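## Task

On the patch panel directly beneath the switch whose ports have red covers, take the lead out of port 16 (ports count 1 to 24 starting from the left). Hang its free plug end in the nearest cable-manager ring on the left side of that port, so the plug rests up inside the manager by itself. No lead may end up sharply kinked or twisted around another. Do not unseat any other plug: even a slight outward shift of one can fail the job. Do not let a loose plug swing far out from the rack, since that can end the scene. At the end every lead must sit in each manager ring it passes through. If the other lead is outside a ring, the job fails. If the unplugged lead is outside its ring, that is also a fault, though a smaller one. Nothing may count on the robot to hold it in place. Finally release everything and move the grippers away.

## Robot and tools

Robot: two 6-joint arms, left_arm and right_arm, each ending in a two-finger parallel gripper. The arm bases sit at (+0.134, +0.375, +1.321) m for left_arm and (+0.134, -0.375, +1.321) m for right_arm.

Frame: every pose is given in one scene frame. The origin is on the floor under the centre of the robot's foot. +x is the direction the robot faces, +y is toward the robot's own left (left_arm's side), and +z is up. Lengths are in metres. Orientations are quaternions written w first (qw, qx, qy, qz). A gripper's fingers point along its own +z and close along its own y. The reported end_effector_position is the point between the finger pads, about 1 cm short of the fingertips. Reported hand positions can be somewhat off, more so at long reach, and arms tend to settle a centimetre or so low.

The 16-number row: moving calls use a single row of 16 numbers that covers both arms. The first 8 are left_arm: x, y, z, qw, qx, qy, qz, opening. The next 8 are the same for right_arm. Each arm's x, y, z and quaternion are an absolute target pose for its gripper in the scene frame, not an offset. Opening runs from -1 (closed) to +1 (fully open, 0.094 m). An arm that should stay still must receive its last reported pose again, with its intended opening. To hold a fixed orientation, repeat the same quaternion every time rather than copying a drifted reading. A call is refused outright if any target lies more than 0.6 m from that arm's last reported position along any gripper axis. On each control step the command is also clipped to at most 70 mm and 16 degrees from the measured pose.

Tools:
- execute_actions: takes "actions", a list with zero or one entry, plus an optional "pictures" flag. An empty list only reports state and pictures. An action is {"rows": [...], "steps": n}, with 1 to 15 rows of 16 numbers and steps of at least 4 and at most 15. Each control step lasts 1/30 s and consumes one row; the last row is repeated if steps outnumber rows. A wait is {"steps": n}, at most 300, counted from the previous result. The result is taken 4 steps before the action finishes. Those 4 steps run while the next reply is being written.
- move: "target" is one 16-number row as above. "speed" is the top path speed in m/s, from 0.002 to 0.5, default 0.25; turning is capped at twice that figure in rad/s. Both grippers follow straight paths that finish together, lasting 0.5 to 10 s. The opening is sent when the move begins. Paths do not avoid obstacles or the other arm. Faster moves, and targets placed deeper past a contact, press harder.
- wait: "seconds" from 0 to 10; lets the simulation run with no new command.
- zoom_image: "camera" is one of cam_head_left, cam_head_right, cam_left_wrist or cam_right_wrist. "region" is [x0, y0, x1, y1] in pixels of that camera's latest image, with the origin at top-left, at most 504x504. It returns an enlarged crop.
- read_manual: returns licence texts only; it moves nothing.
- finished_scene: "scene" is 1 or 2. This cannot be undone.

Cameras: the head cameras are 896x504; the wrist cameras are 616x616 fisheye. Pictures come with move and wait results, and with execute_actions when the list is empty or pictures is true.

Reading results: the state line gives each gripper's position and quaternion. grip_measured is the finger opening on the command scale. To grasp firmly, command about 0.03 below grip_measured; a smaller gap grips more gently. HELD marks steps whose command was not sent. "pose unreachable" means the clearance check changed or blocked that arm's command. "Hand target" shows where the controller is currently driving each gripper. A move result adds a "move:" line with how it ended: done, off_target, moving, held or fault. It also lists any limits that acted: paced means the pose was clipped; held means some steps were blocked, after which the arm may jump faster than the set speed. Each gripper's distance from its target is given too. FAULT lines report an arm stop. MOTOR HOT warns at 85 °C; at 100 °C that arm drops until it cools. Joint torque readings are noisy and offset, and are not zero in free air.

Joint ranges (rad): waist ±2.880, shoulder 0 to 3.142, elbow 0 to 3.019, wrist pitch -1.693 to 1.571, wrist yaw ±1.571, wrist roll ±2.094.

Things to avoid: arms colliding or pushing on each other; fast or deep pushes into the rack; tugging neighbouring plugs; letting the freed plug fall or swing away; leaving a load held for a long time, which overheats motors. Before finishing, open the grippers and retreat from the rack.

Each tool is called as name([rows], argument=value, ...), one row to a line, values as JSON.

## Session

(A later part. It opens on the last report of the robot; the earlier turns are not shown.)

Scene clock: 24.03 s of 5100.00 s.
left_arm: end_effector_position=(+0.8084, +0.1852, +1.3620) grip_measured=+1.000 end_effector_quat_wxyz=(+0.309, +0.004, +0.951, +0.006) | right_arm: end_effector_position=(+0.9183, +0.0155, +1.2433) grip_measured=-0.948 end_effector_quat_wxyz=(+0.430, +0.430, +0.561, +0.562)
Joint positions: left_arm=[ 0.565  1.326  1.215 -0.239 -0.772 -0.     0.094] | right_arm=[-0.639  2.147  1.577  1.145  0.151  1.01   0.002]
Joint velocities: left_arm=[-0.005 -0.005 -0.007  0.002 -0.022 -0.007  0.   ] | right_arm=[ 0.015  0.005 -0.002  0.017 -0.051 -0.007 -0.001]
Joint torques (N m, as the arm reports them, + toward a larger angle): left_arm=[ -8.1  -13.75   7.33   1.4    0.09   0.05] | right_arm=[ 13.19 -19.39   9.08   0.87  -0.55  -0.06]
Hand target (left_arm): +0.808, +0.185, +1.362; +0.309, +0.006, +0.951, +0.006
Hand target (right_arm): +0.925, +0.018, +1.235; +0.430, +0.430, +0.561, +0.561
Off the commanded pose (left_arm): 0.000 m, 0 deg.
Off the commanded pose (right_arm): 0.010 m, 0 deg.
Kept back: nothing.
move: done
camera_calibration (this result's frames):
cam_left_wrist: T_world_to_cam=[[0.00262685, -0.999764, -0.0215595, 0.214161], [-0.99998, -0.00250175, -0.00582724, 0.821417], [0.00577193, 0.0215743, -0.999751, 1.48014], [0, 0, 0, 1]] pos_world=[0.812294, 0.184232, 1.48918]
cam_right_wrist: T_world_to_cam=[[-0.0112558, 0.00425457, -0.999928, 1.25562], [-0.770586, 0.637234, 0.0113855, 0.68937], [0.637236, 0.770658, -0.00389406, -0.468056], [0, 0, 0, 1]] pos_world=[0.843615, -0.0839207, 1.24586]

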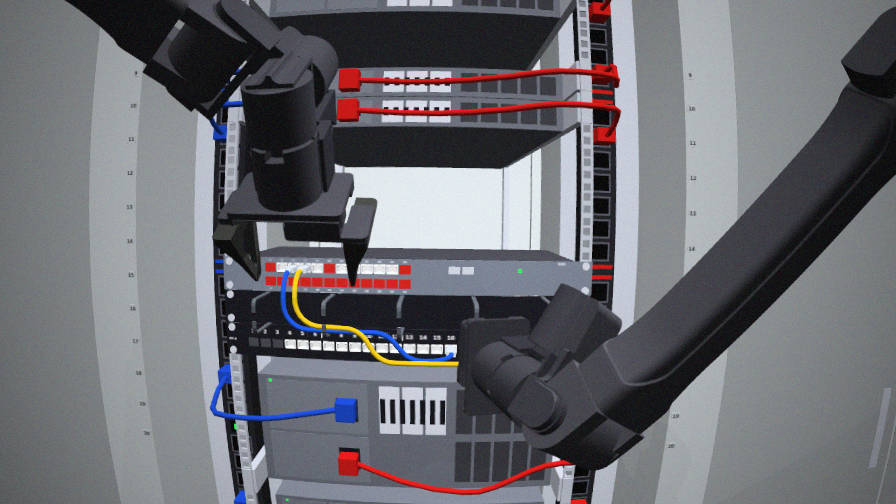

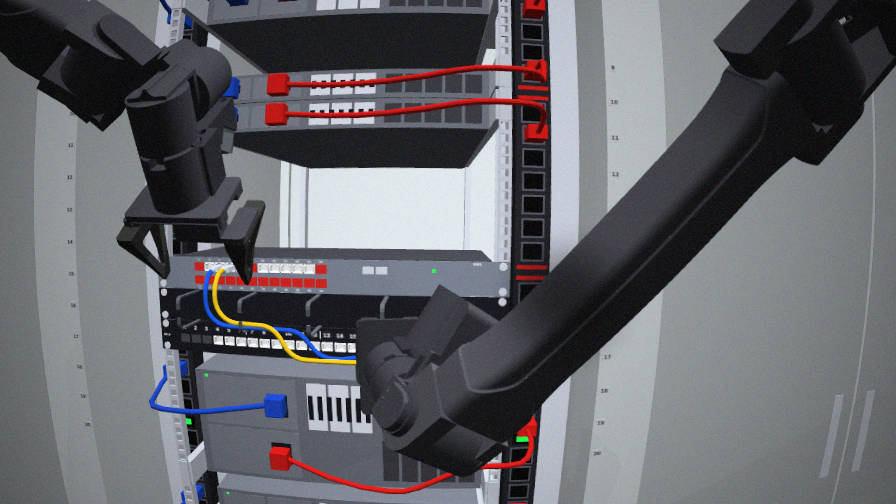

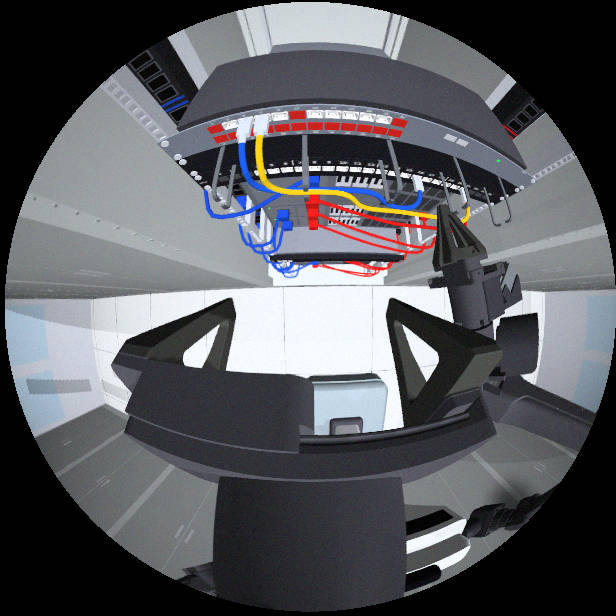

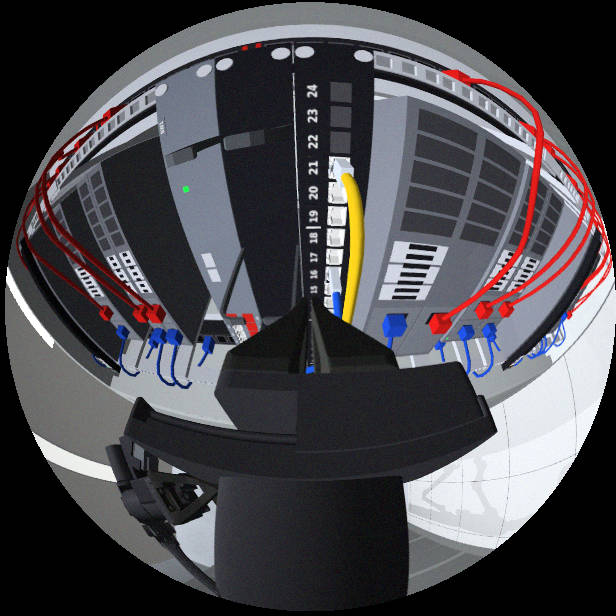

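move(target=[0.8084,0.1852,1.3621,0.309,0.006,0.951,0.006,1,0.94,0.012,1.222,0.43,0.43,0.561,0.561,-0.9], speed=0.02)

zoom_image(camera="cam_left_wrist", region=[300, 150, 520, 310])

Scene clock: 26.00 s of 5100.00 s.
left_arm: end_effector_position=(+0.8084, +0.1852, +1.3620) grip_measured=+1.000 end_effector_quat_wxyz=(+0.309, +0.004, +0.951, +0.006) | right_arm: end_effector_position=(+0.9292, +0.0162, +1.2336) grip_measured=-0.901 end_effector_quat_wxyz=(+0.429, +0.427, +0.562, +0.564)
Joint positions: left_arm=[ 0.565  1.326  1.215 -0.239 -0.772 -0.     0.094] | right_arm=[-0.654  2.173  1.623  1.121  0.13   1.016  0.005]
Joint velocities: left_arm=[-0.005 -0.005 -0.012  0.012 -0.007  0.022  0.   ] | right_arm=[ 0.005  0.005  0.002  0.007 -0.007 -0.051 -0.   ]
Joint torques (N m, as the arm reports them, + toward a larger angle): left_arm=[ -8.11 -13.71   7.35   1.39   0.08   0.05] | right_arm=[ 12.6  -20.1    9.4    0.76  -0.51   0.  ]
Hand target (left_arm): +0.808, +0.185, +1.362; +0.309, +0.006, +0.951, +0.006
Hand target (right_arm): +0.939, +0.011, +1.222; +0.430, +0.431, +0.561, +0.561
Off the commanded pose (left_arm): 0.000 m, 0 deg.
Off the commanded pose (right_arm): 0.016 m, 1 deg.
Kept back: nothing.
move: off_target (right_arm)
camera_calibration (this result's frames):
cam_left_wrist: T_world_to_cam=[[0.00262685, -0.999764, -0.0215595, 0.214161], [-0.99998, -0.00250175, -0.00582724, 0.821417], [0.00577193, 0.0215743, -0.999751, 1.48014], [0, 0, 0, 1]] pos_world=[0.812294, 0.184232, 1.48918]
cam_right_wrist: T_world_to_cam=[[-0.00798311, 0.00260496, -0.999965, 1.24308], [-0.776139, 0.630513, 0.00783874, 0.707179], [0.630511, 0.776175, -0.00301164, -0.470489], [0, 0, 0, 1]] pos_world=[0.855441, -0.0839416, 1.23608]

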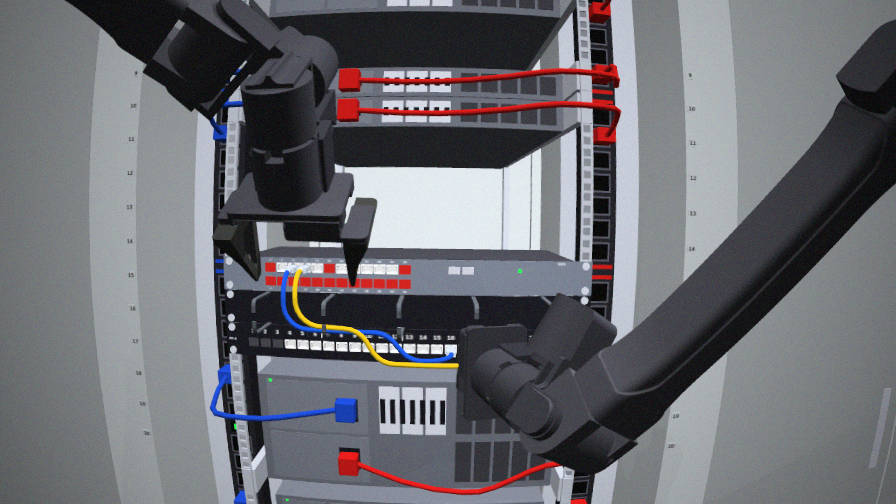

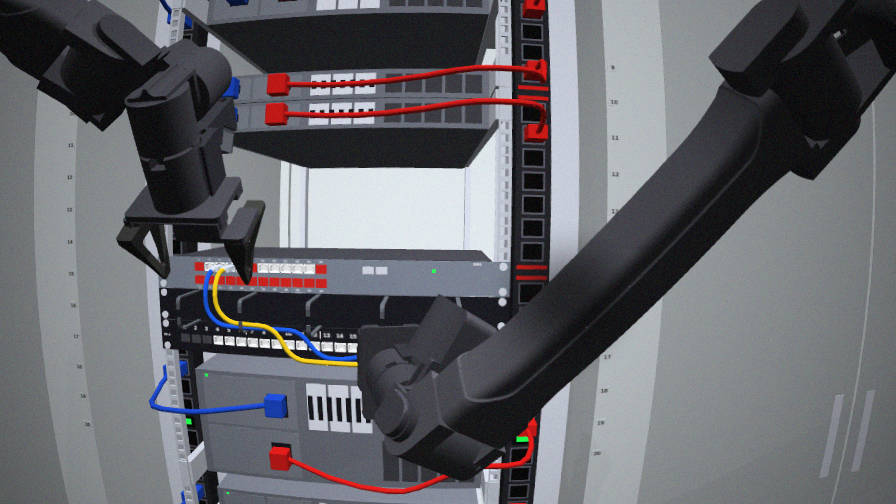

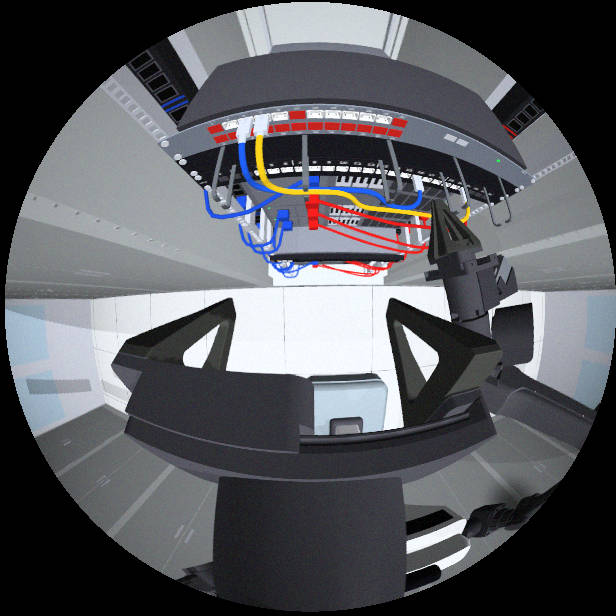

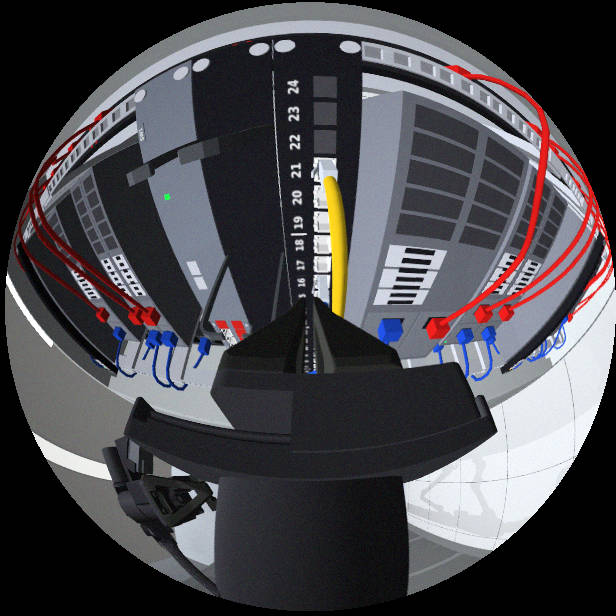

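Region (300, 150, 520, 310) of cam_left_wrist's 616x616 image, scaled by 2.291, with more detail than that image has; it fills the top 367 rows of this view, and the rest is white.

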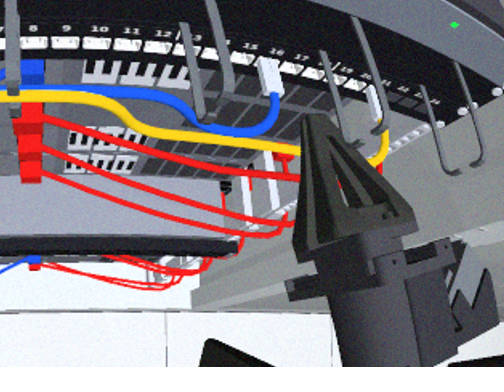

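execute_actions([
  {"rows":[[0.8084,0.1852,1.3621,0.309,0.006,0.951,0.006,1,0.94,0.012,1.220,0.43,0.43,0.561,0.561,-0.8],[0.8084,0.1852,1.3621,0.309,0.006,0.951,0.006,1,0.94,0.012,1.218,0.43,0.43,0.561,0.561,-0.75],[0.8084,0.1852,1.3621,0.309,0.006,0.951,0.006,1,0.94,0.012,1.217,0.43,0.43,0.561,0.561,-0.7],[0.8084,0.1852,1.3621,0.309,0.006,0.951,0.006,1,0.94,0.012,1.216,0.43,0.43,0.561,0.561,-0.65],[0.8084,0.1852,1.3621,0.309,0.006,0.951,0.006,1,0.94,0.012,1.215,0.43,0.43,0.561,0.561,-0.58]]},
])

wait(seconds=0.2)

Scene clock: 26.53 s of 5100.00 s.
left_arm: end_effector_position=(+0.8084, +0.1852, +1.3620) grip_measured=+1.000 end_effector_quat_wxyz=(+0.309, +0.004, +0.951, +0.006) | right_arm: end_effector_position=(+0.9313, +0.0169, +1.2326) grip_measured=-0.581 end_effector_quat_wxyz=(+0.429, +0.425, +0.561, +0.566)
Joint positions: left_arm=[ 0.565  1.326  1.215 -0.239 -0.772 -0.     0.094] | right_arm=[-0.655  2.181  1.635  1.121  0.125  1.017  0.02 ]
Joint velocities: left_arm=[-0.005 -0.005 -0.002 -0.002  0.051  0.007  0.   ] | right_arm=[-0.005 -0.015 -0.007  0.002  0.066 -0.066 -0.   ]
Joint torques (N m, as the arm reports them, + toward a larger angle): left_arm=[ -8.18 -13.79   7.34   1.41   0.09   0.04] | right_arm=[ 12.39 -19.81   9.05   0.96  -0.49   0.01]
Steps of this call (steps 1 to 5: nothing new was sent; steps 6 to 16: the first 11 steps of this action). Readings (end_effector_position):
6: left_arm (+0.8084, +0.1852, +1.3620) | right_arm (+0.9292, +0.0163, +1.2335)
7: left_arm (+0.8084, +0.1852, +1.3620) | right_arm (+0.9293, +0.0165, +1.2336)
9: left_arm (+0.8084, +0.1852, +1.3620) | right_arm (+0.9301, +0.0168, +1.2336)
13: left_arm (+0.8084, +0.1852, +1.3620) | right_arm (+0.9312, +0.0171, +1.2329)
16: the state above

Scene clock: 26.87 s of 5100.00 s.
left_arm: end_effector_position=(+0.8084, +0.1852, +1.3620) grip_measured=+1.000 end_effector_quat_wxyz=(+0.309, +0.004, +0.951, +0.006) | right_arm: end_effector_position=(+0.9313, +0.0169, +1.2326) grip_measured=-0.581 end_effector_quat_wxyz=(+0.429, +0.425, +0.561, +0.566)
Joint positions: left_arm=[ 0.565  1.326  1.215 -0.239 -0.772 -0.     0.094] | right_arm=[-0.655  2.181  1.635  1.121  0.125  1.017  0.02 ]
Joint velocities: left_arm=[ 0.005 -0.015 -0.012 -0.017 -0.022  0.007  0.   ] | right_arm=[ 0.005 -0.015 -0.002  0.007  0.022  0.051 -0.002]
Joint torques (N m, as the arm reports them, + toward a larger angle): left_arm=[ -8.11 -13.78   7.3    1.38   0.09   0.04] | right_arm=[ 11.83 -19.93   9.06   0.86  -0.52   0.03]
Hand target (left_arm): +0.808, +0.185, +1.362; +0.309, +0.006, +0.951, +0.006
Hand target (right_arm): +0.939, +0.011, +1.215; +0.430, +0.430, +0.561, +0.561
Off the commanded pose (left_arm): 0.000 m, 0 deg.
Off the commanded pose (right_arm): 0.020 m, 1 deg.
Kept back: nothing.
Steps of this call (steps 1 to 4: the last 4 steps of your previous action; steps 5 to 10: nothing new was sent). Readings (end_effector_position):
1: left_arm (+0.8084, +0.1852, +1.3620) | right_arm (+0.9313, +0.0169, +1.2326)
2: left_arm (+0.8084, +0.1852, +1.3620) | right_arm (+0.9313, +0.0169, +1.2326)
4: left_arm (+0.8084, +0.1852, +1.3620) | right_arm (+0.9313, +0.0169, +1.2326)
8: left_arm (+0.8084, +0.1852, +1.3620) | right_arm (+0.9313, +0.0169, +1.2326)
10: the state above
camera_calibration (this result's frames):
cam_left_wrist: T_world_to_cam=[[0.00262685, -0.999764, -0.0215595, 0.214161], [-0.99998, -0.00250175, -0.00582724, 0.821417], [0.00577193, 0.0215743, -0.999751, 1.48014], [0, 0, 0, 1]] pos_world=[0.812294, 0.184232, 1.48918]
cam_right_wrist: T_world_to_cam=[[-0.00285186, 0.00509976, -0.999983, 1.23728], [-0.776758, 0.629776, 0.005427, 0.711863], [0.629793, 0.77676, 0.00216524, -0.478109], [0, 0, 0, 1]] pos_world=[0.857583, -0.0832484, 1.23443]

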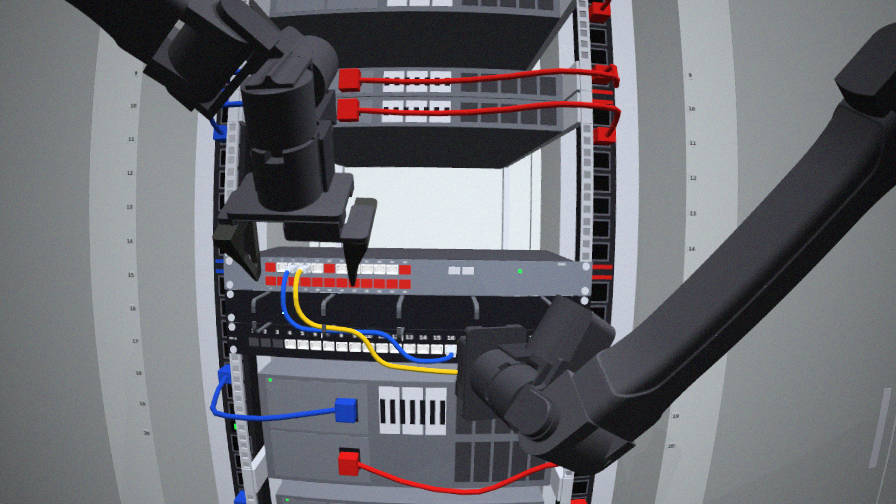

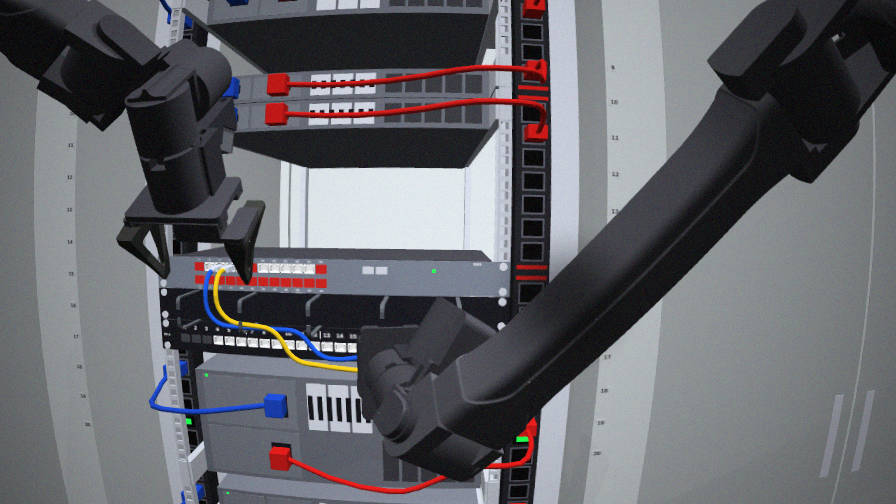

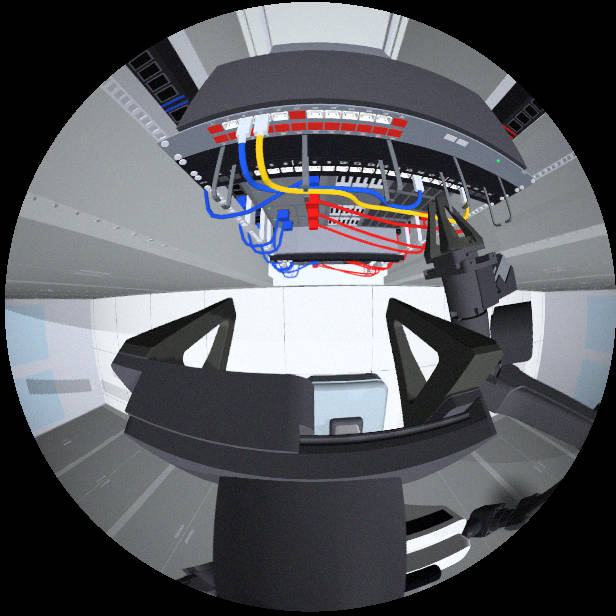

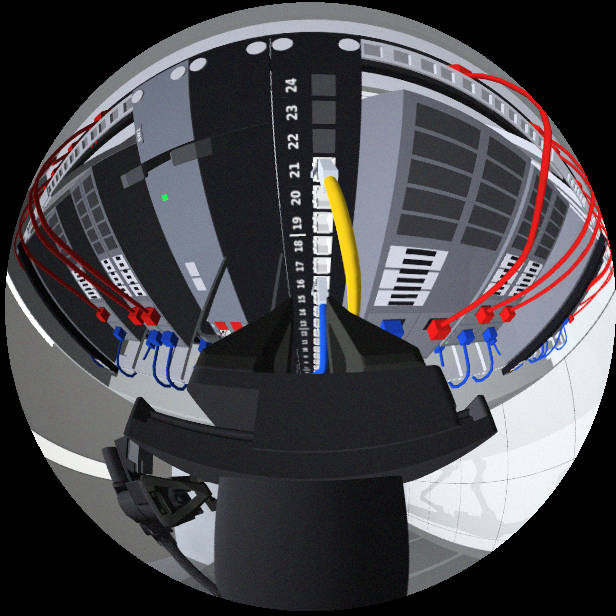

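Shoulder motion goes down and left, which is what I need.

execute_actions([
  {"rows":[[0.8084,0.1852,1.3621,0.309,0.006,0.951,0.006,1,0.94,0.015,1.212,0.43,0.43,0.561,0.561,-0.58],[0.8084,0.1852,1.3621,0.309,0.006,0.951,0.006,1,0.94,0.017,1.210,0.43,0.43,0.561,0.561,-0.58]]},
])

Scene clock: 27.33 s of 5100.00 s.
left_arm: end_effector_position=(+0.8084, +0.1852, +1.3620) grip_measured=+1.000 end_effector_quat_wxyz=(+0.309, +0.004, +0.951, +0.006) | right_arm: end_effector_position=(+0.9319, +0.0209, +1.2271) grip_measured=-0.581 end_effector_quat_wxyz=(+0.430, +0.425, +0.560, +0.566)
Joint positions: left_arm=[ 0.565  1.326  1.215 -0.239 -0.772 -0.     0.094] | right_arm=[-0.655  2.199  1.654  1.121  0.125  1.017  0.02 ]
Joint velocities: left_arm=[ 0.005  0.005  0.007 -0.012 -0.037 -0.022  0.   ] | right_arm=[ 0.005  0.005 -0.012 -0.007 -0.007  0.051  0.   ]
Joint torques (N m, as the arm reports them, + toward a larger angle): left_arm=[ -8.17 -13.76   7.32   1.43   0.08   0.04] | right_arm=[ 12.47 -20.28   9.07   0.91  -0.44  -0.03]
Steps of this call (steps 1 to 3: nothing new was sent; steps 4 to 14: the first 11 steps of this action). Readings (end_effector_position):
4: left_arm (+0.8084, +0.1852, +1.3620) | right_arm (+0.9316, +0.0170, +1.2326)
5: left_arm (+0.8084, +0.1852, +1.3620) | right_arm (+0.9322, +0.0175, +1.2324)
7: left_arm (+0.8084, +0.1852, +1.3620) | right_arm (+0.9336, +0.0186, +1.2317)
11: left_arm (+0.8084, +0.1852, +1.3620) | right_arm (+0.9326, +0.0203, +1.2284)
14: the state above

execute_actions([
  {"rows":[[0.8084,0.1852,1.3621,0.309,0.006,0.951,0.006,1,0.941,0.020,1.210,0.43,0.43,0.561,0.561,-0.58],[0.8084,0.1852,1.3621,0.309,0.006,0.951,0.006,1,0.942,0.022,1.210,0.43,0.43,0.561,0.561,-0.58],[0.8084,0.1852,1.3621,0.309,0.006,0.951,0.006,1,0.943,0.024,1.210,0.43,0.43,0.561,0.561,-0.58],[0.8084,0.1852,1.3621,0.309,0.006,0.951,0.006,1,0.944,0.026,1.210,0.43,0.43,0.561,0.561,-0.58],[0.8084,0.1852,1.3621,0.309,0.006,0.951,0.006,1,0.945,0.028,1.210,0.43,0.43,0.561,0.561,-0.58]]},
], pictures=true)

zoom_image(camera="cam_left_wrist", region=[350, 150, 500, 260])

zoom_image(camera="cam_right_wrist", region=[220, 200, 400, 380])

Scene clock: 27.90 s of 5100.00 s.
left_arm: end_effector_position=(+0.8084, +0.1852, +1.3620) grip_measured=+1.000 end_effector_quat_wxyz=(+0.309, +0.004, +0.951, +0.006) | right_arm: end_effector_position=(+0.9397, +0.0255, +1.2255) grip_measured=-0.581 end_effector_quat_wxyz=(+0.432, +0.425, +0.557, +0.567)
Joint positions: left_arm=[ 0.565  1.326  1.215 -0.239 -0.772 -0.     0.094] | right_arm=[-0.655  2.221  1.697  1.108  0.125  1.017  0.02 ]
Joint velocities: left_arm=[-0.015  0.005  0.002  0.012 -0.007 -0.022  0.   ] | right_arm=[ 0.005  0.015  0.007 -0.017 -0.022 -0.081 -0.   ]
Joint torques (N m, as the arm reports them, + toward a larger angle): left_arm=[ -7.99 -13.8    7.32   1.41   0.09   0.05] | right_arm=[ 13.43 -20.54   9.37   0.49  -0.13  -0.04]
Off your previous action's commanded pose (left_arm): 0.000 m, 0 deg at its last step (step 4 of this call).
Off your previous action's commanded pose (right_arm): 0.019 m, 1 deg at its last step (step 4 of this call).
Steps of this call (steps 1 to 4: the last 4 steps of your previous action; steps 5 to 6: nothing new was sent; steps 7 to 17: the first 11 steps of this action). Readings (end_effector_position):
7: left_arm (+0.8084, +0.1852, +1.3620) | right_arm (+0.9324, +0.0209, +1.2274)
8: left_arm (+0.8084, +0.1852, +1.3620) | right_arm (+0.9331, +0.0211, +1.2275)
10: left_arm (+0.8084, +0.1852, +1.3620) | right_arm (+0.9359, +0.0221, +1.2280)
14: left_arm (+0.8084, +0.1852, +1.3620) | right_arm (+0.9401, +0.0247, +1.2269)
17: the state above
camera_calibration (this result's frames):
cam_left_wrist: T_world_to_cam=[[0.00262685, -0.999764, -0.0215595, 0.214161], [-0.99998, -0.00250175, -0.00582724, 0.821417], [0.00577193, 0.0215743, -0.999751, 1.48014], [0, 0, 0, 1]] pos_world=[0.812294, 0.184232, 1.48918]
cam_right_wrist: T_world_to_cam=[[0.00430267, 0.00831713, -0.999956, 1.2233], [-0.773774, 0.633459, 0.00193935, 0.714435], [0.633447, 0.773732, 0.00916114, -0.502014], [0, 0, 0, 1]] pos_world=[0.865547, -0.074315, 1.22646]

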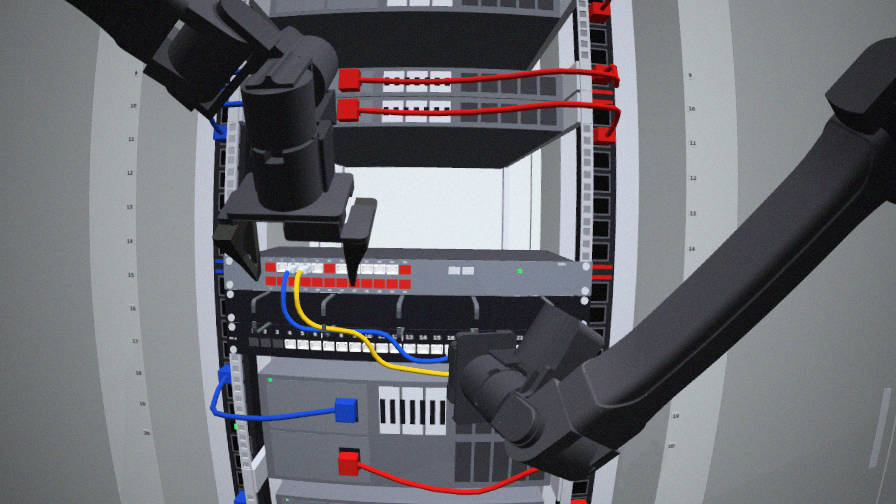

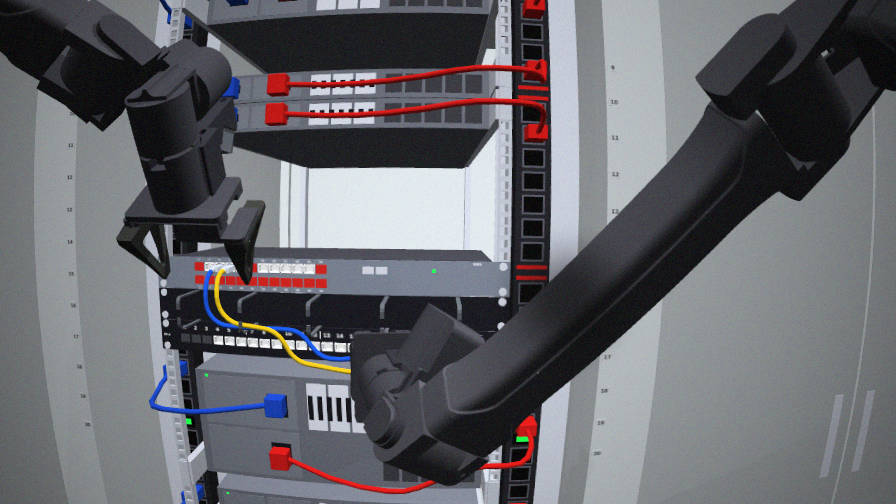

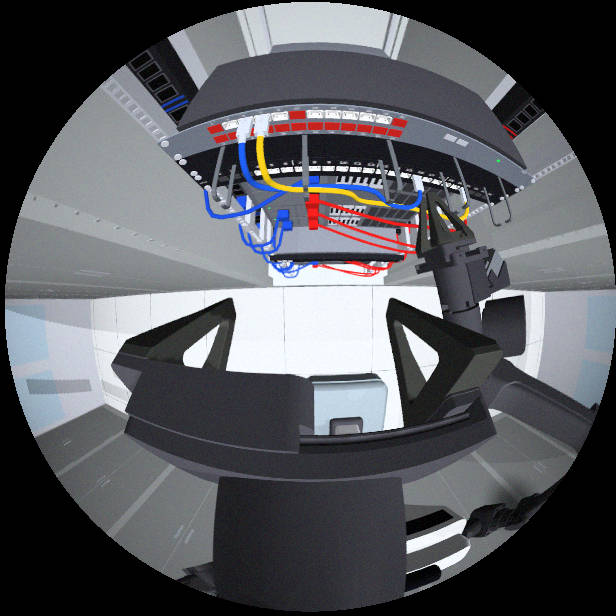

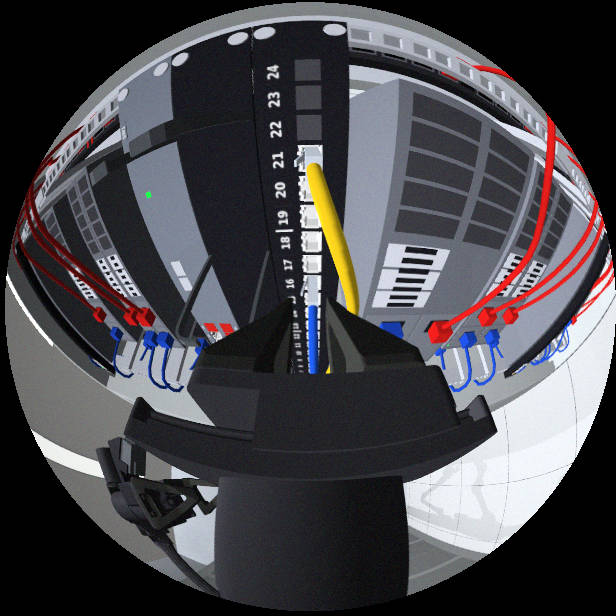

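Region (350, 150, 500, 260) of cam_left_wrist's 616x616 image, scaled by 3.360, with more detail than that image has; it fills the top 370 rows of this view, and the rest is white.

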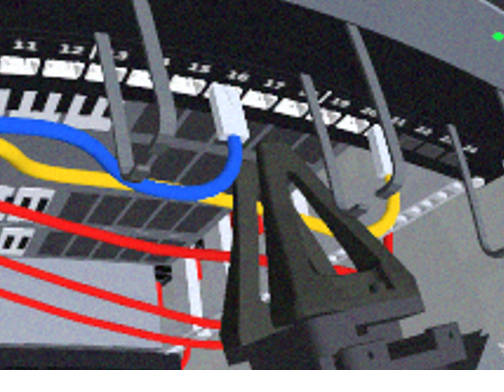

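Region (220, 200, 400, 380) of cam_right_wrist's 616x616 image, scaled by 2.800, with more detail than that image has.

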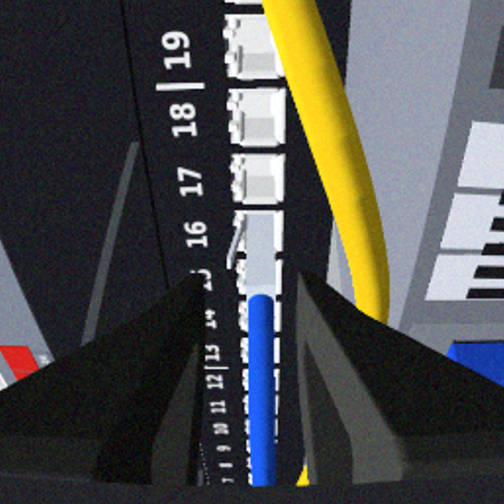

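execute_actions([
  {"rows":[[0.8084,0.1852,1.3621,0.309,0.006,0.951,0.006,1,0.947,0.030,1.210,0.43,0.43,0.561,0.561,-0.58],[0.8084,0.1852,1.3621,0.309,0.006,0.951,0.006,1,0.949,0.031,1.210,0.43,0.43,0.561,0.561,-0.58],[0.8084,0.1852,1.3621,0.309,0.006,0.951,0.006,1,0.951,0.033,1.210,0.43,0.43,0.561,0.561,-0.58],[0.8084,0.1852,1.3621,0.309,0.006,0.951,0.006,1,0.953,0.034,1.210,0.43,0.43,0.561,0.561,-0.58],[0.8084,0.1852,1.3621,0.309,0.006,0.951,0.006,1,0.955,0.036,1.210,0.43,0.43,0.561,0.561,-0.58],[0.8084,0.1852,1.3621,0.309,0.006,0.951,0.006,1,0.957,0.037,1.210,0.43,0.43,0.561,0.561,-0.58],[0.8084,0.1852,1.3621,0.309,0.006,0.951,0.006,1,0.959,0.038,1.210,0.43,0.43,0.561,0.561,-0.58]]},
])

wait(seconds=0.1)

zoom_image(camera="cam_left_wrist", region=[350, 150, 500, 260])

zoom_image(camera="cam_right_wrist", region=[220, 200, 400, 380])

Scene clock: 28.57 s of 5100.00 s.
left_arm: end_effector_position=(+0.8084, +0.1852, +1.3620) grip_measured=+1.000 end_effector_quat_wxyz=(+0.309, +0.004, +0.951, +0.006) | right_arm: end_effector_position=(+0.9547, +0.0325, +1.2244) grip_measured=-0.581 end_effector_quat_wxyz=(+0.433, +0.426, +0.556, +0.567)
Joint positions: left_arm=[ 0.565  1.326  1.215 -0.239 -0.772 -0.     0.094] | right_arm=[-0.655  2.25   1.77   1.066  0.127  1.017  0.02 ]
Joint velocities: left_arm=[-0.015 -0.024 -0.012  0.007  0.037 -0.051  0.   ] | right_arm=[ 0.005  0.015  0.037 -0.027  0.037  0.081  0.001]
Joint torques (N m, as the arm reports them, + toward a larger angle): left_arm=[ -8.06 -13.78   7.34   1.4    0.09   0.05] | right_arm=[ 13.72 -21.19   9.73   0.57  -0.06  -0.08]
Off your previous action's commanded pose (left_arm): 0.000 m, 0 deg at its last step (step 4 of this call).
Off your previous action's commanded pose (right_arm): 0.016 m, 1 deg at its last step (step 4 of this call).
Steps of this call (steps 1 to 4: the last 4 steps of your previous action; steps 5 to 9: nothing new was sent; steps 10 to 20: the first 11 steps of this action). Readings (end_effector_position):
10: left_arm (+0.8084, +0.1852, +1.3620) | right_arm (+0.9400, +0.0257, +1.2252)
11: left_arm (+0.8084, +0.1852, +1.3620) | right_arm (+0.9408, +0.0261, +1.2251)
13: left_arm (+0.8084, +0.1852, +1.3620) | right_arm (+0.9443, +0.0274, +1.2252)
17: left_arm (+0.8084, +0.1852, +1.3620) | right_arm (+0.9526, +0.0310, +1.2251)
20: the state above

Scene clock: 28.80 s of 5100.00 s.
left_arm: end_effector_position=(+0.8084, +0.1852, +1.3620) grip_measured=+1.000 end_effector_quat_wxyz=(+0.309, +0.004, +0.951, +0.006) | right_arm: end_effector_position=(+0.9547, +0.0330, +1.2236) grip_measured=-0.581 end_effector_quat_wxyz=(+0.432, +0.426, +0.557, +0.567)
Joint positions: left_arm=[ 0.565  1.326  1.215 -0.239 -0.772 -0.     0.094] | right_arm=[-0.655  2.251  1.771  1.065  0.127  1.017  0.02 ]
Joint velocities: left_arm=[-0.005 -0.024 -0.012 -0.017 -0.051  0.007  0.   ] | right_arm=[ 0.005  0.005 -0.002 -0.002 -0.007 -0.007  0.001]
Joint torques (N m, as the arm reports them, + toward a larger angle): left_arm=[ -8.05 -13.78   7.34   1.39   0.09   0.05] | right_arm=[ 14.05 -20.68   9.92   0.52  -0.06  -0.06]
Hand target (left_arm): +0.808, +0.185, +1.362; +0.309, +0.006, +0.951, +0.006
Hand target (right_arm): +0.958, +0.037, +1.210; +0.430, +0.430, +0.561, +0.561
Off the commanded pose (left_arm): 0.000 m, 0 deg.
Off the commanded pose (right_arm): 0.015 m, 1 deg.
Kept back: nothing.
Steps of this call (steps 1 to 4: the last 4 steps of your previous action; steps 5 to 7: nothing new was sent). Readings (end_effector_position):
1: left_arm (+0.8084, +0.1852, +1.3620) | right_arm (+0.9547, +0.0328, +1.2240)
2: left_arm (+0.8084, +0.1852, +1.3620) | right_arm (+0.9548, +0.0328, +1.2240)
4: left_arm (+0.8084, +0.1852, +1.3620) | right_arm (+0.9547, +0.0330, +1.2236)
7: the state above
camera_calibration (this result's frames):
cam_left_wrist: T_world_to_cam=[[0.00262685, -0.999764, -0.0215595, 0.214161], [-0.99998, -0.00250175, -0.00582724, 0.821417], [0.00577193, 0.0215743, -0.999751, 1.48014], [0, 0, 0, 1]] pos_world=[0.812294, 0.184232, 1.48918]
cam_right_wrist: T_world_to_cam=[[0.00314703, 0.00802252, -0.999963, 1.22244], [-0.772537, 0.634964, 0.00266291, 0.719129], [0.634961, 0.7725, 0.00819594, -0.517464], [0, 0, 0, 1]] pos_world=[0.880277, -0.0666868, 1.22472]

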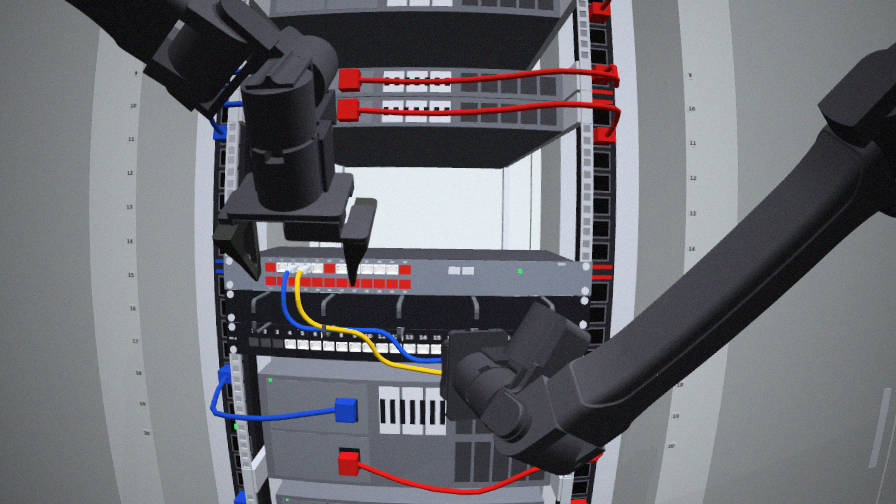

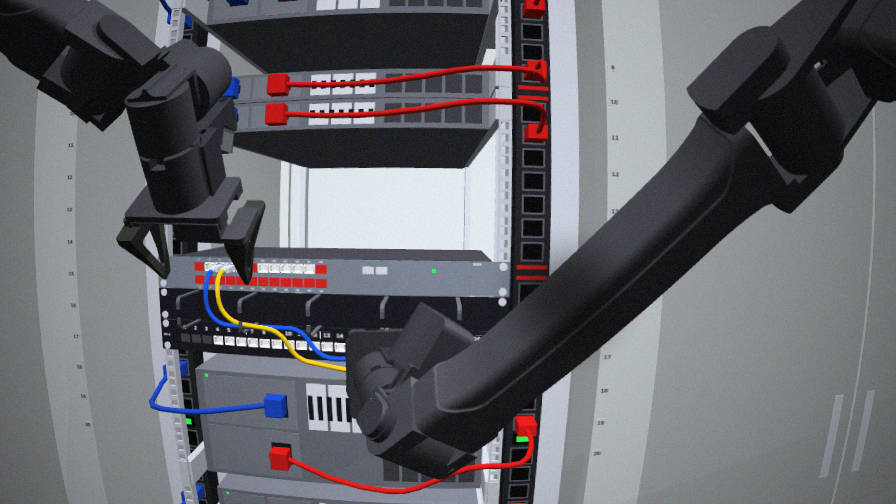

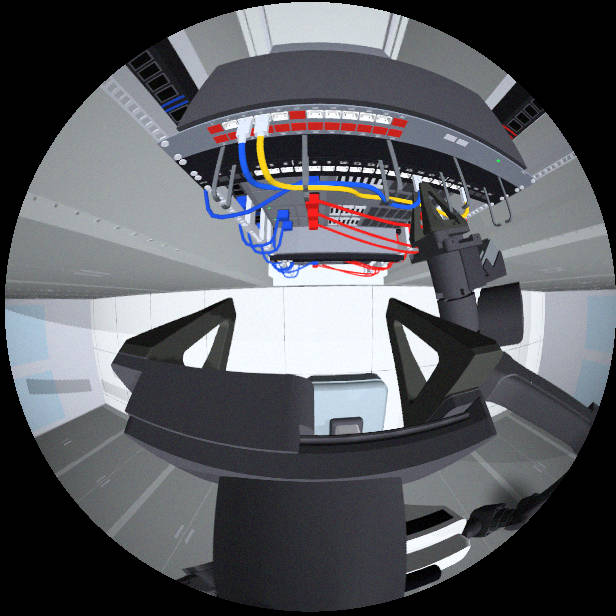

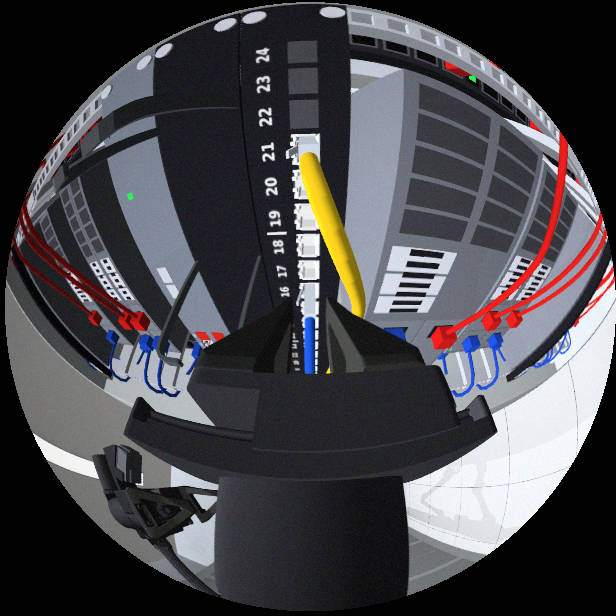

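Region (350, 150, 500, 260) of cam_left_wrist's 616x616 image, scaled by 3.360, with more detail than that image has; it fills the top 370 rows of this view, and the rest is white.

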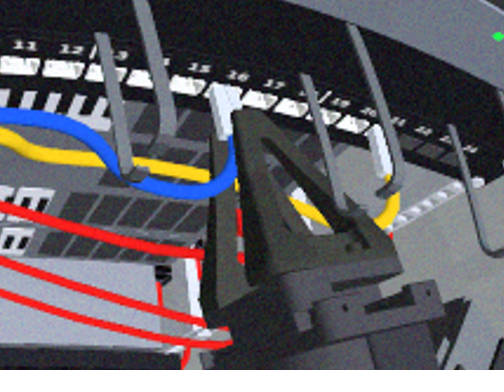

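Region (220, 200, 400, 380) of cam_right_wrist's 616x616 image, scaled by 2.800, with more detail than that image has.

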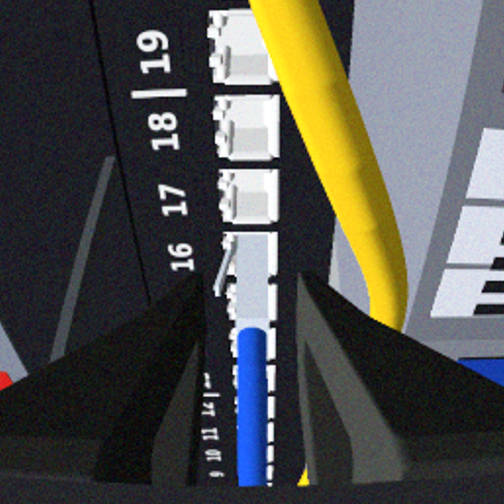

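execute_actions([
  {"rows":[[0.8084,0.1852,1.3621,0.309,0.006,0.951,0.006,1,0.961,0.039,1.210,0.43,0.43,0.561,0.561,-0.6],[0.8084,0.1852,1.3621,0.309,0.006,0.951,0.006,1,0.963,0.040,1.211,0.43,0.43,0.561,0.561,-0.62],[0.8084,0.1852,1.3621,0.309,0.006,0.951,0.006,1,0.965,0.041,1.211,0.43,0.43,0.561,0.561,-0.64],[0.8084,0.1852,1.3621,0.309,0.006,0.951,0.006,1,0.966,0.042,1.211,0.43,0.43,0.561,0.561,-0.66]]},
])

execute_actions([
  {"rows":[[0.8084,0.1852,1.3621,0.309,0.006,0.951,0.006,1,0.966,0.042,1.211,0.43,0.43,0.561,0.561,-0.7],[0.8084,0.1852,1.3621,0.309,0.006,0.951,0.006,1,0.966,0.042,1.211,0.43,0.43,0.561,0.561,-0.74],[0.8084,0.1852,1.3621,0.309,0.006,0.951,0.006,1,0.966,0.042,1.211,0.43,0.43,0.561,0.561,-0.78],[0.8084,0.1852,1.3621,0.309,0.006,0.951,0.006,1,0.966,0.042,1.211,0.43,0.43,0.561,0.561,-0.81],[0.8084,0.1852,1.3621,0.309,0.006,0.951,0.006,1,0.966,0.042,1.211,0.43,0.43,0.561,0.561,-0.84]]},
], pictures=true)

zoom_image(camera="cam_left_wrist", region=[350, 150, 500, 260])

zoom_image(camera="cam_right_wrist", region=[220, 200, 400, 380])

Scene clock: 29.43 s of 5100.00 s.
left_arm: end_effector_position=(+0.8084, +0.1852, +1.3620) grip_measured=+1.000 end_effector_quat_wxyz=(+0.309, +0.004, +0.951, +0.006) | right_arm: end_effector_position=(+0.9617, +0.0363, +1.2239) grip_measured=-0.659 end_effector_quat_wxyz=(+0.432, +0.426, +0.558, +0.566)
Joint positions: left_arm=[ 0.565  1.326  1.215 -0.239 -0.772 -0.     0.094] | right_arm=[-0.655  2.262  1.804  1.042  0.128  1.017  0.016]
Joint velocities: left_arm=[-0.005 -0.005  0.002 -0.012  0.051  0.066  0.   ] | right_arm=[ 0.005 -0.005 -0.027  0.022  0.007  0.022  0.001]
Joint torques (N m, as the arm reports them, + toward a larger angle): left_arm=[ -8.19 -13.84   7.32   1.41   0.09   0.05] | right_arm=[ 14.59 -20.98  10.21   0.52  -0.04  -0.11]
Steps of this call (steps 1 to 8: nothing new was sent; steps 9 to 19: the first 11 steps of this action). Readings (end_effector_position):
9: left_arm (+0.8084, +0.1852, +1.3620) | right_arm (+0.9549, +0.0331, +1.2237)
10: left_arm (+0.8084, +0.1852, +1.3620) | right_arm (+0.9556, +0.0334, +1.2235)
12: left_arm (+0.8084, +0.1852, +1.3620) | right_arm (+0.9581, +0.0347, +1.2232)
16: left_arm (+0.8084, +0.1852, +1.3620) | right_arm (+0.9615, +0.0362, +1.2237)
19: the state above

Scene clock: 29.93 s of 5100.00 s.
left_arm: end_effector_position=(+0.8084, +0.1852, +1.3620) grip_measured=+1.000 end_effector_quat_wxyz=(+0.309, +0.004, +0.951, +0.006) | right_arm: end_effector_position=(+0.9615, +0.0366, +1.2237) grip_measured=-0.837 end_effector_quat_wxyz=(+0.432, +0.427, +0.558, +0.566)
Joint positions: left_arm=[ 0.565  1.326  1.215 -0.239 -0.772 -0.     0.094] | right_arm=[-0.655  2.263  1.804  1.042  0.128  1.017  0.008]
Joint velocities: left_arm=[-0.015 -0.005  0.007 -0.007  0.007  0.051  0.   ] | right_arm=[ 0.005 -0.005  0.002 -0.002 -0.037 -0.022  0.   ]
Joint torques (N m, as the arm reports them, + toward a larger angle): left_arm=[ -8.14 -13.85   7.3    1.4    0.09   0.04] | right_arm=[ 14.23 -20.89  10.11   0.57  -0.06  -0.06]
Off your previous action's commanded pose (left_arm): 0.000 m, 0 deg at its last step (step 4 of this call).
Off your previous action's commanded pose (right_arm): 0.015 m, 1 deg at its last step (step 4 of this call).
Steps of this call (steps 1 to 4: the last 4 steps of your previous action; steps 5 to 15: the first 11 steps of this action). Readings (end_effector_position):
5: left_arm (+0.8084, +0.1852, +1.3620) | right_arm (+0.9617, +0.0363, +1.2239)
6: left_arm (+0.8084, +0.1852, +1.3620) | right_arm (+0.9617, +0.0363, +1.2239)
8: left_arm (+0.8084, +0.1852, +1.3620) | right_arm (+0.9616, +0.0364, +1.2236)
12: left_arm (+0.8084, +0.1852, +1.3620) | right_arm (+0.9615, +0.0366, +1.2237)
15: the state above
camera_calibration (this result's frames):
cam_left_wrist: T_world_to_cam=[[0.00262685, -0.999764, -0.0215595, 0.214161], [-0.99998, -0.00250175, -0.00582724, 0.821417], [0.00577193, 0.0215743, -0.999751, 1.48014], [0, 0, 0, 1]] pos_world=[0.812294, 0.184232, 1.48918]
cam_right_wrist: T_world_to_cam=[[0.00154378, 0.00781208, -0.999968, 1.22408], [-0.772785, 0.634657, 0.0037651, 0.721016], [0.634667, 0.772754, 0.00701683, -0.522845], [0, 0, 0, 1]] pos_world=[0.887133, -0.0631299, 1.225]

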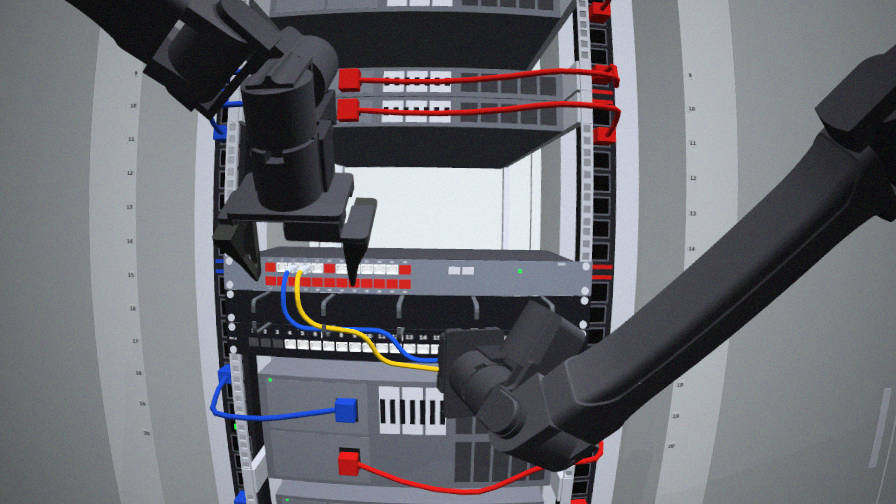

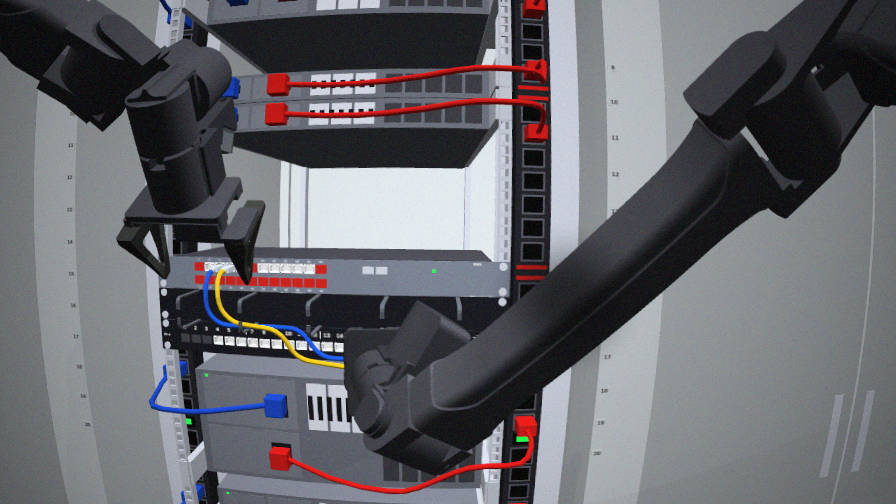

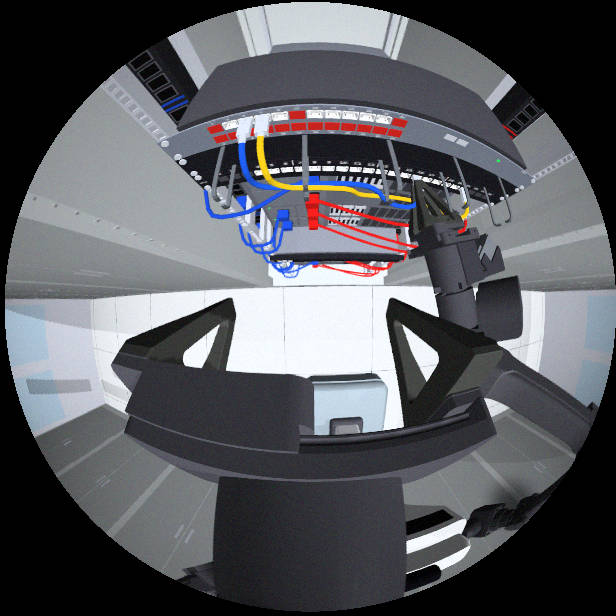

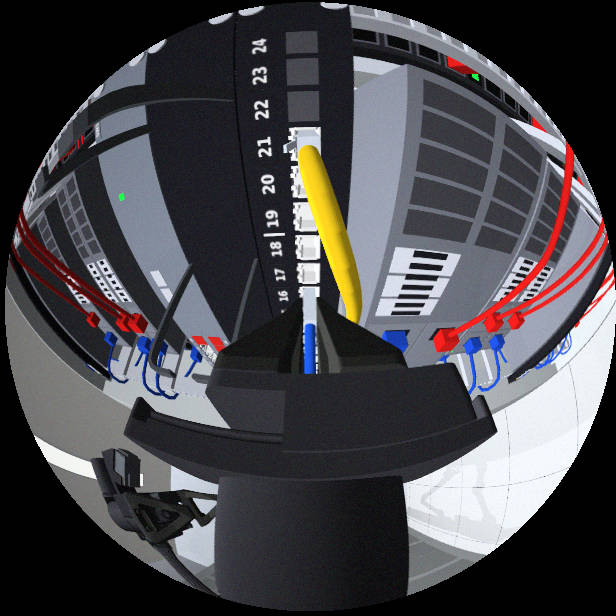

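Region (350, 150, 500, 260) of cam_left_wrist's 616x616 image, scaled by 3.360, with more detail than that image has; it fills the top 370 rows of this view, and the rest is white.

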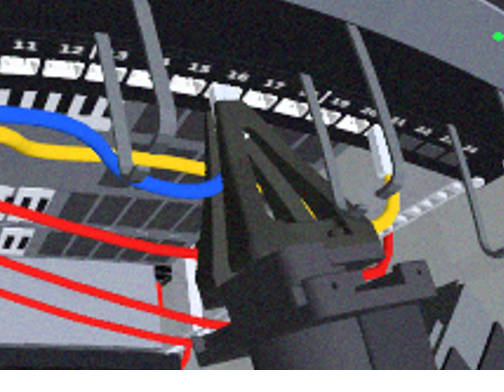

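Region (220, 200, 400, 380) of cam_right_wrist's 616x616 image, scaled by 2.800, with more detail than that image has.

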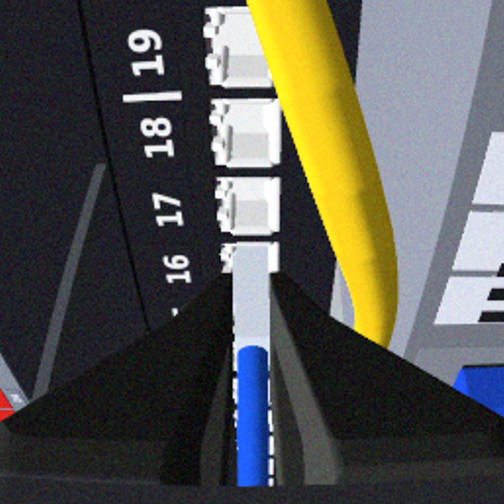

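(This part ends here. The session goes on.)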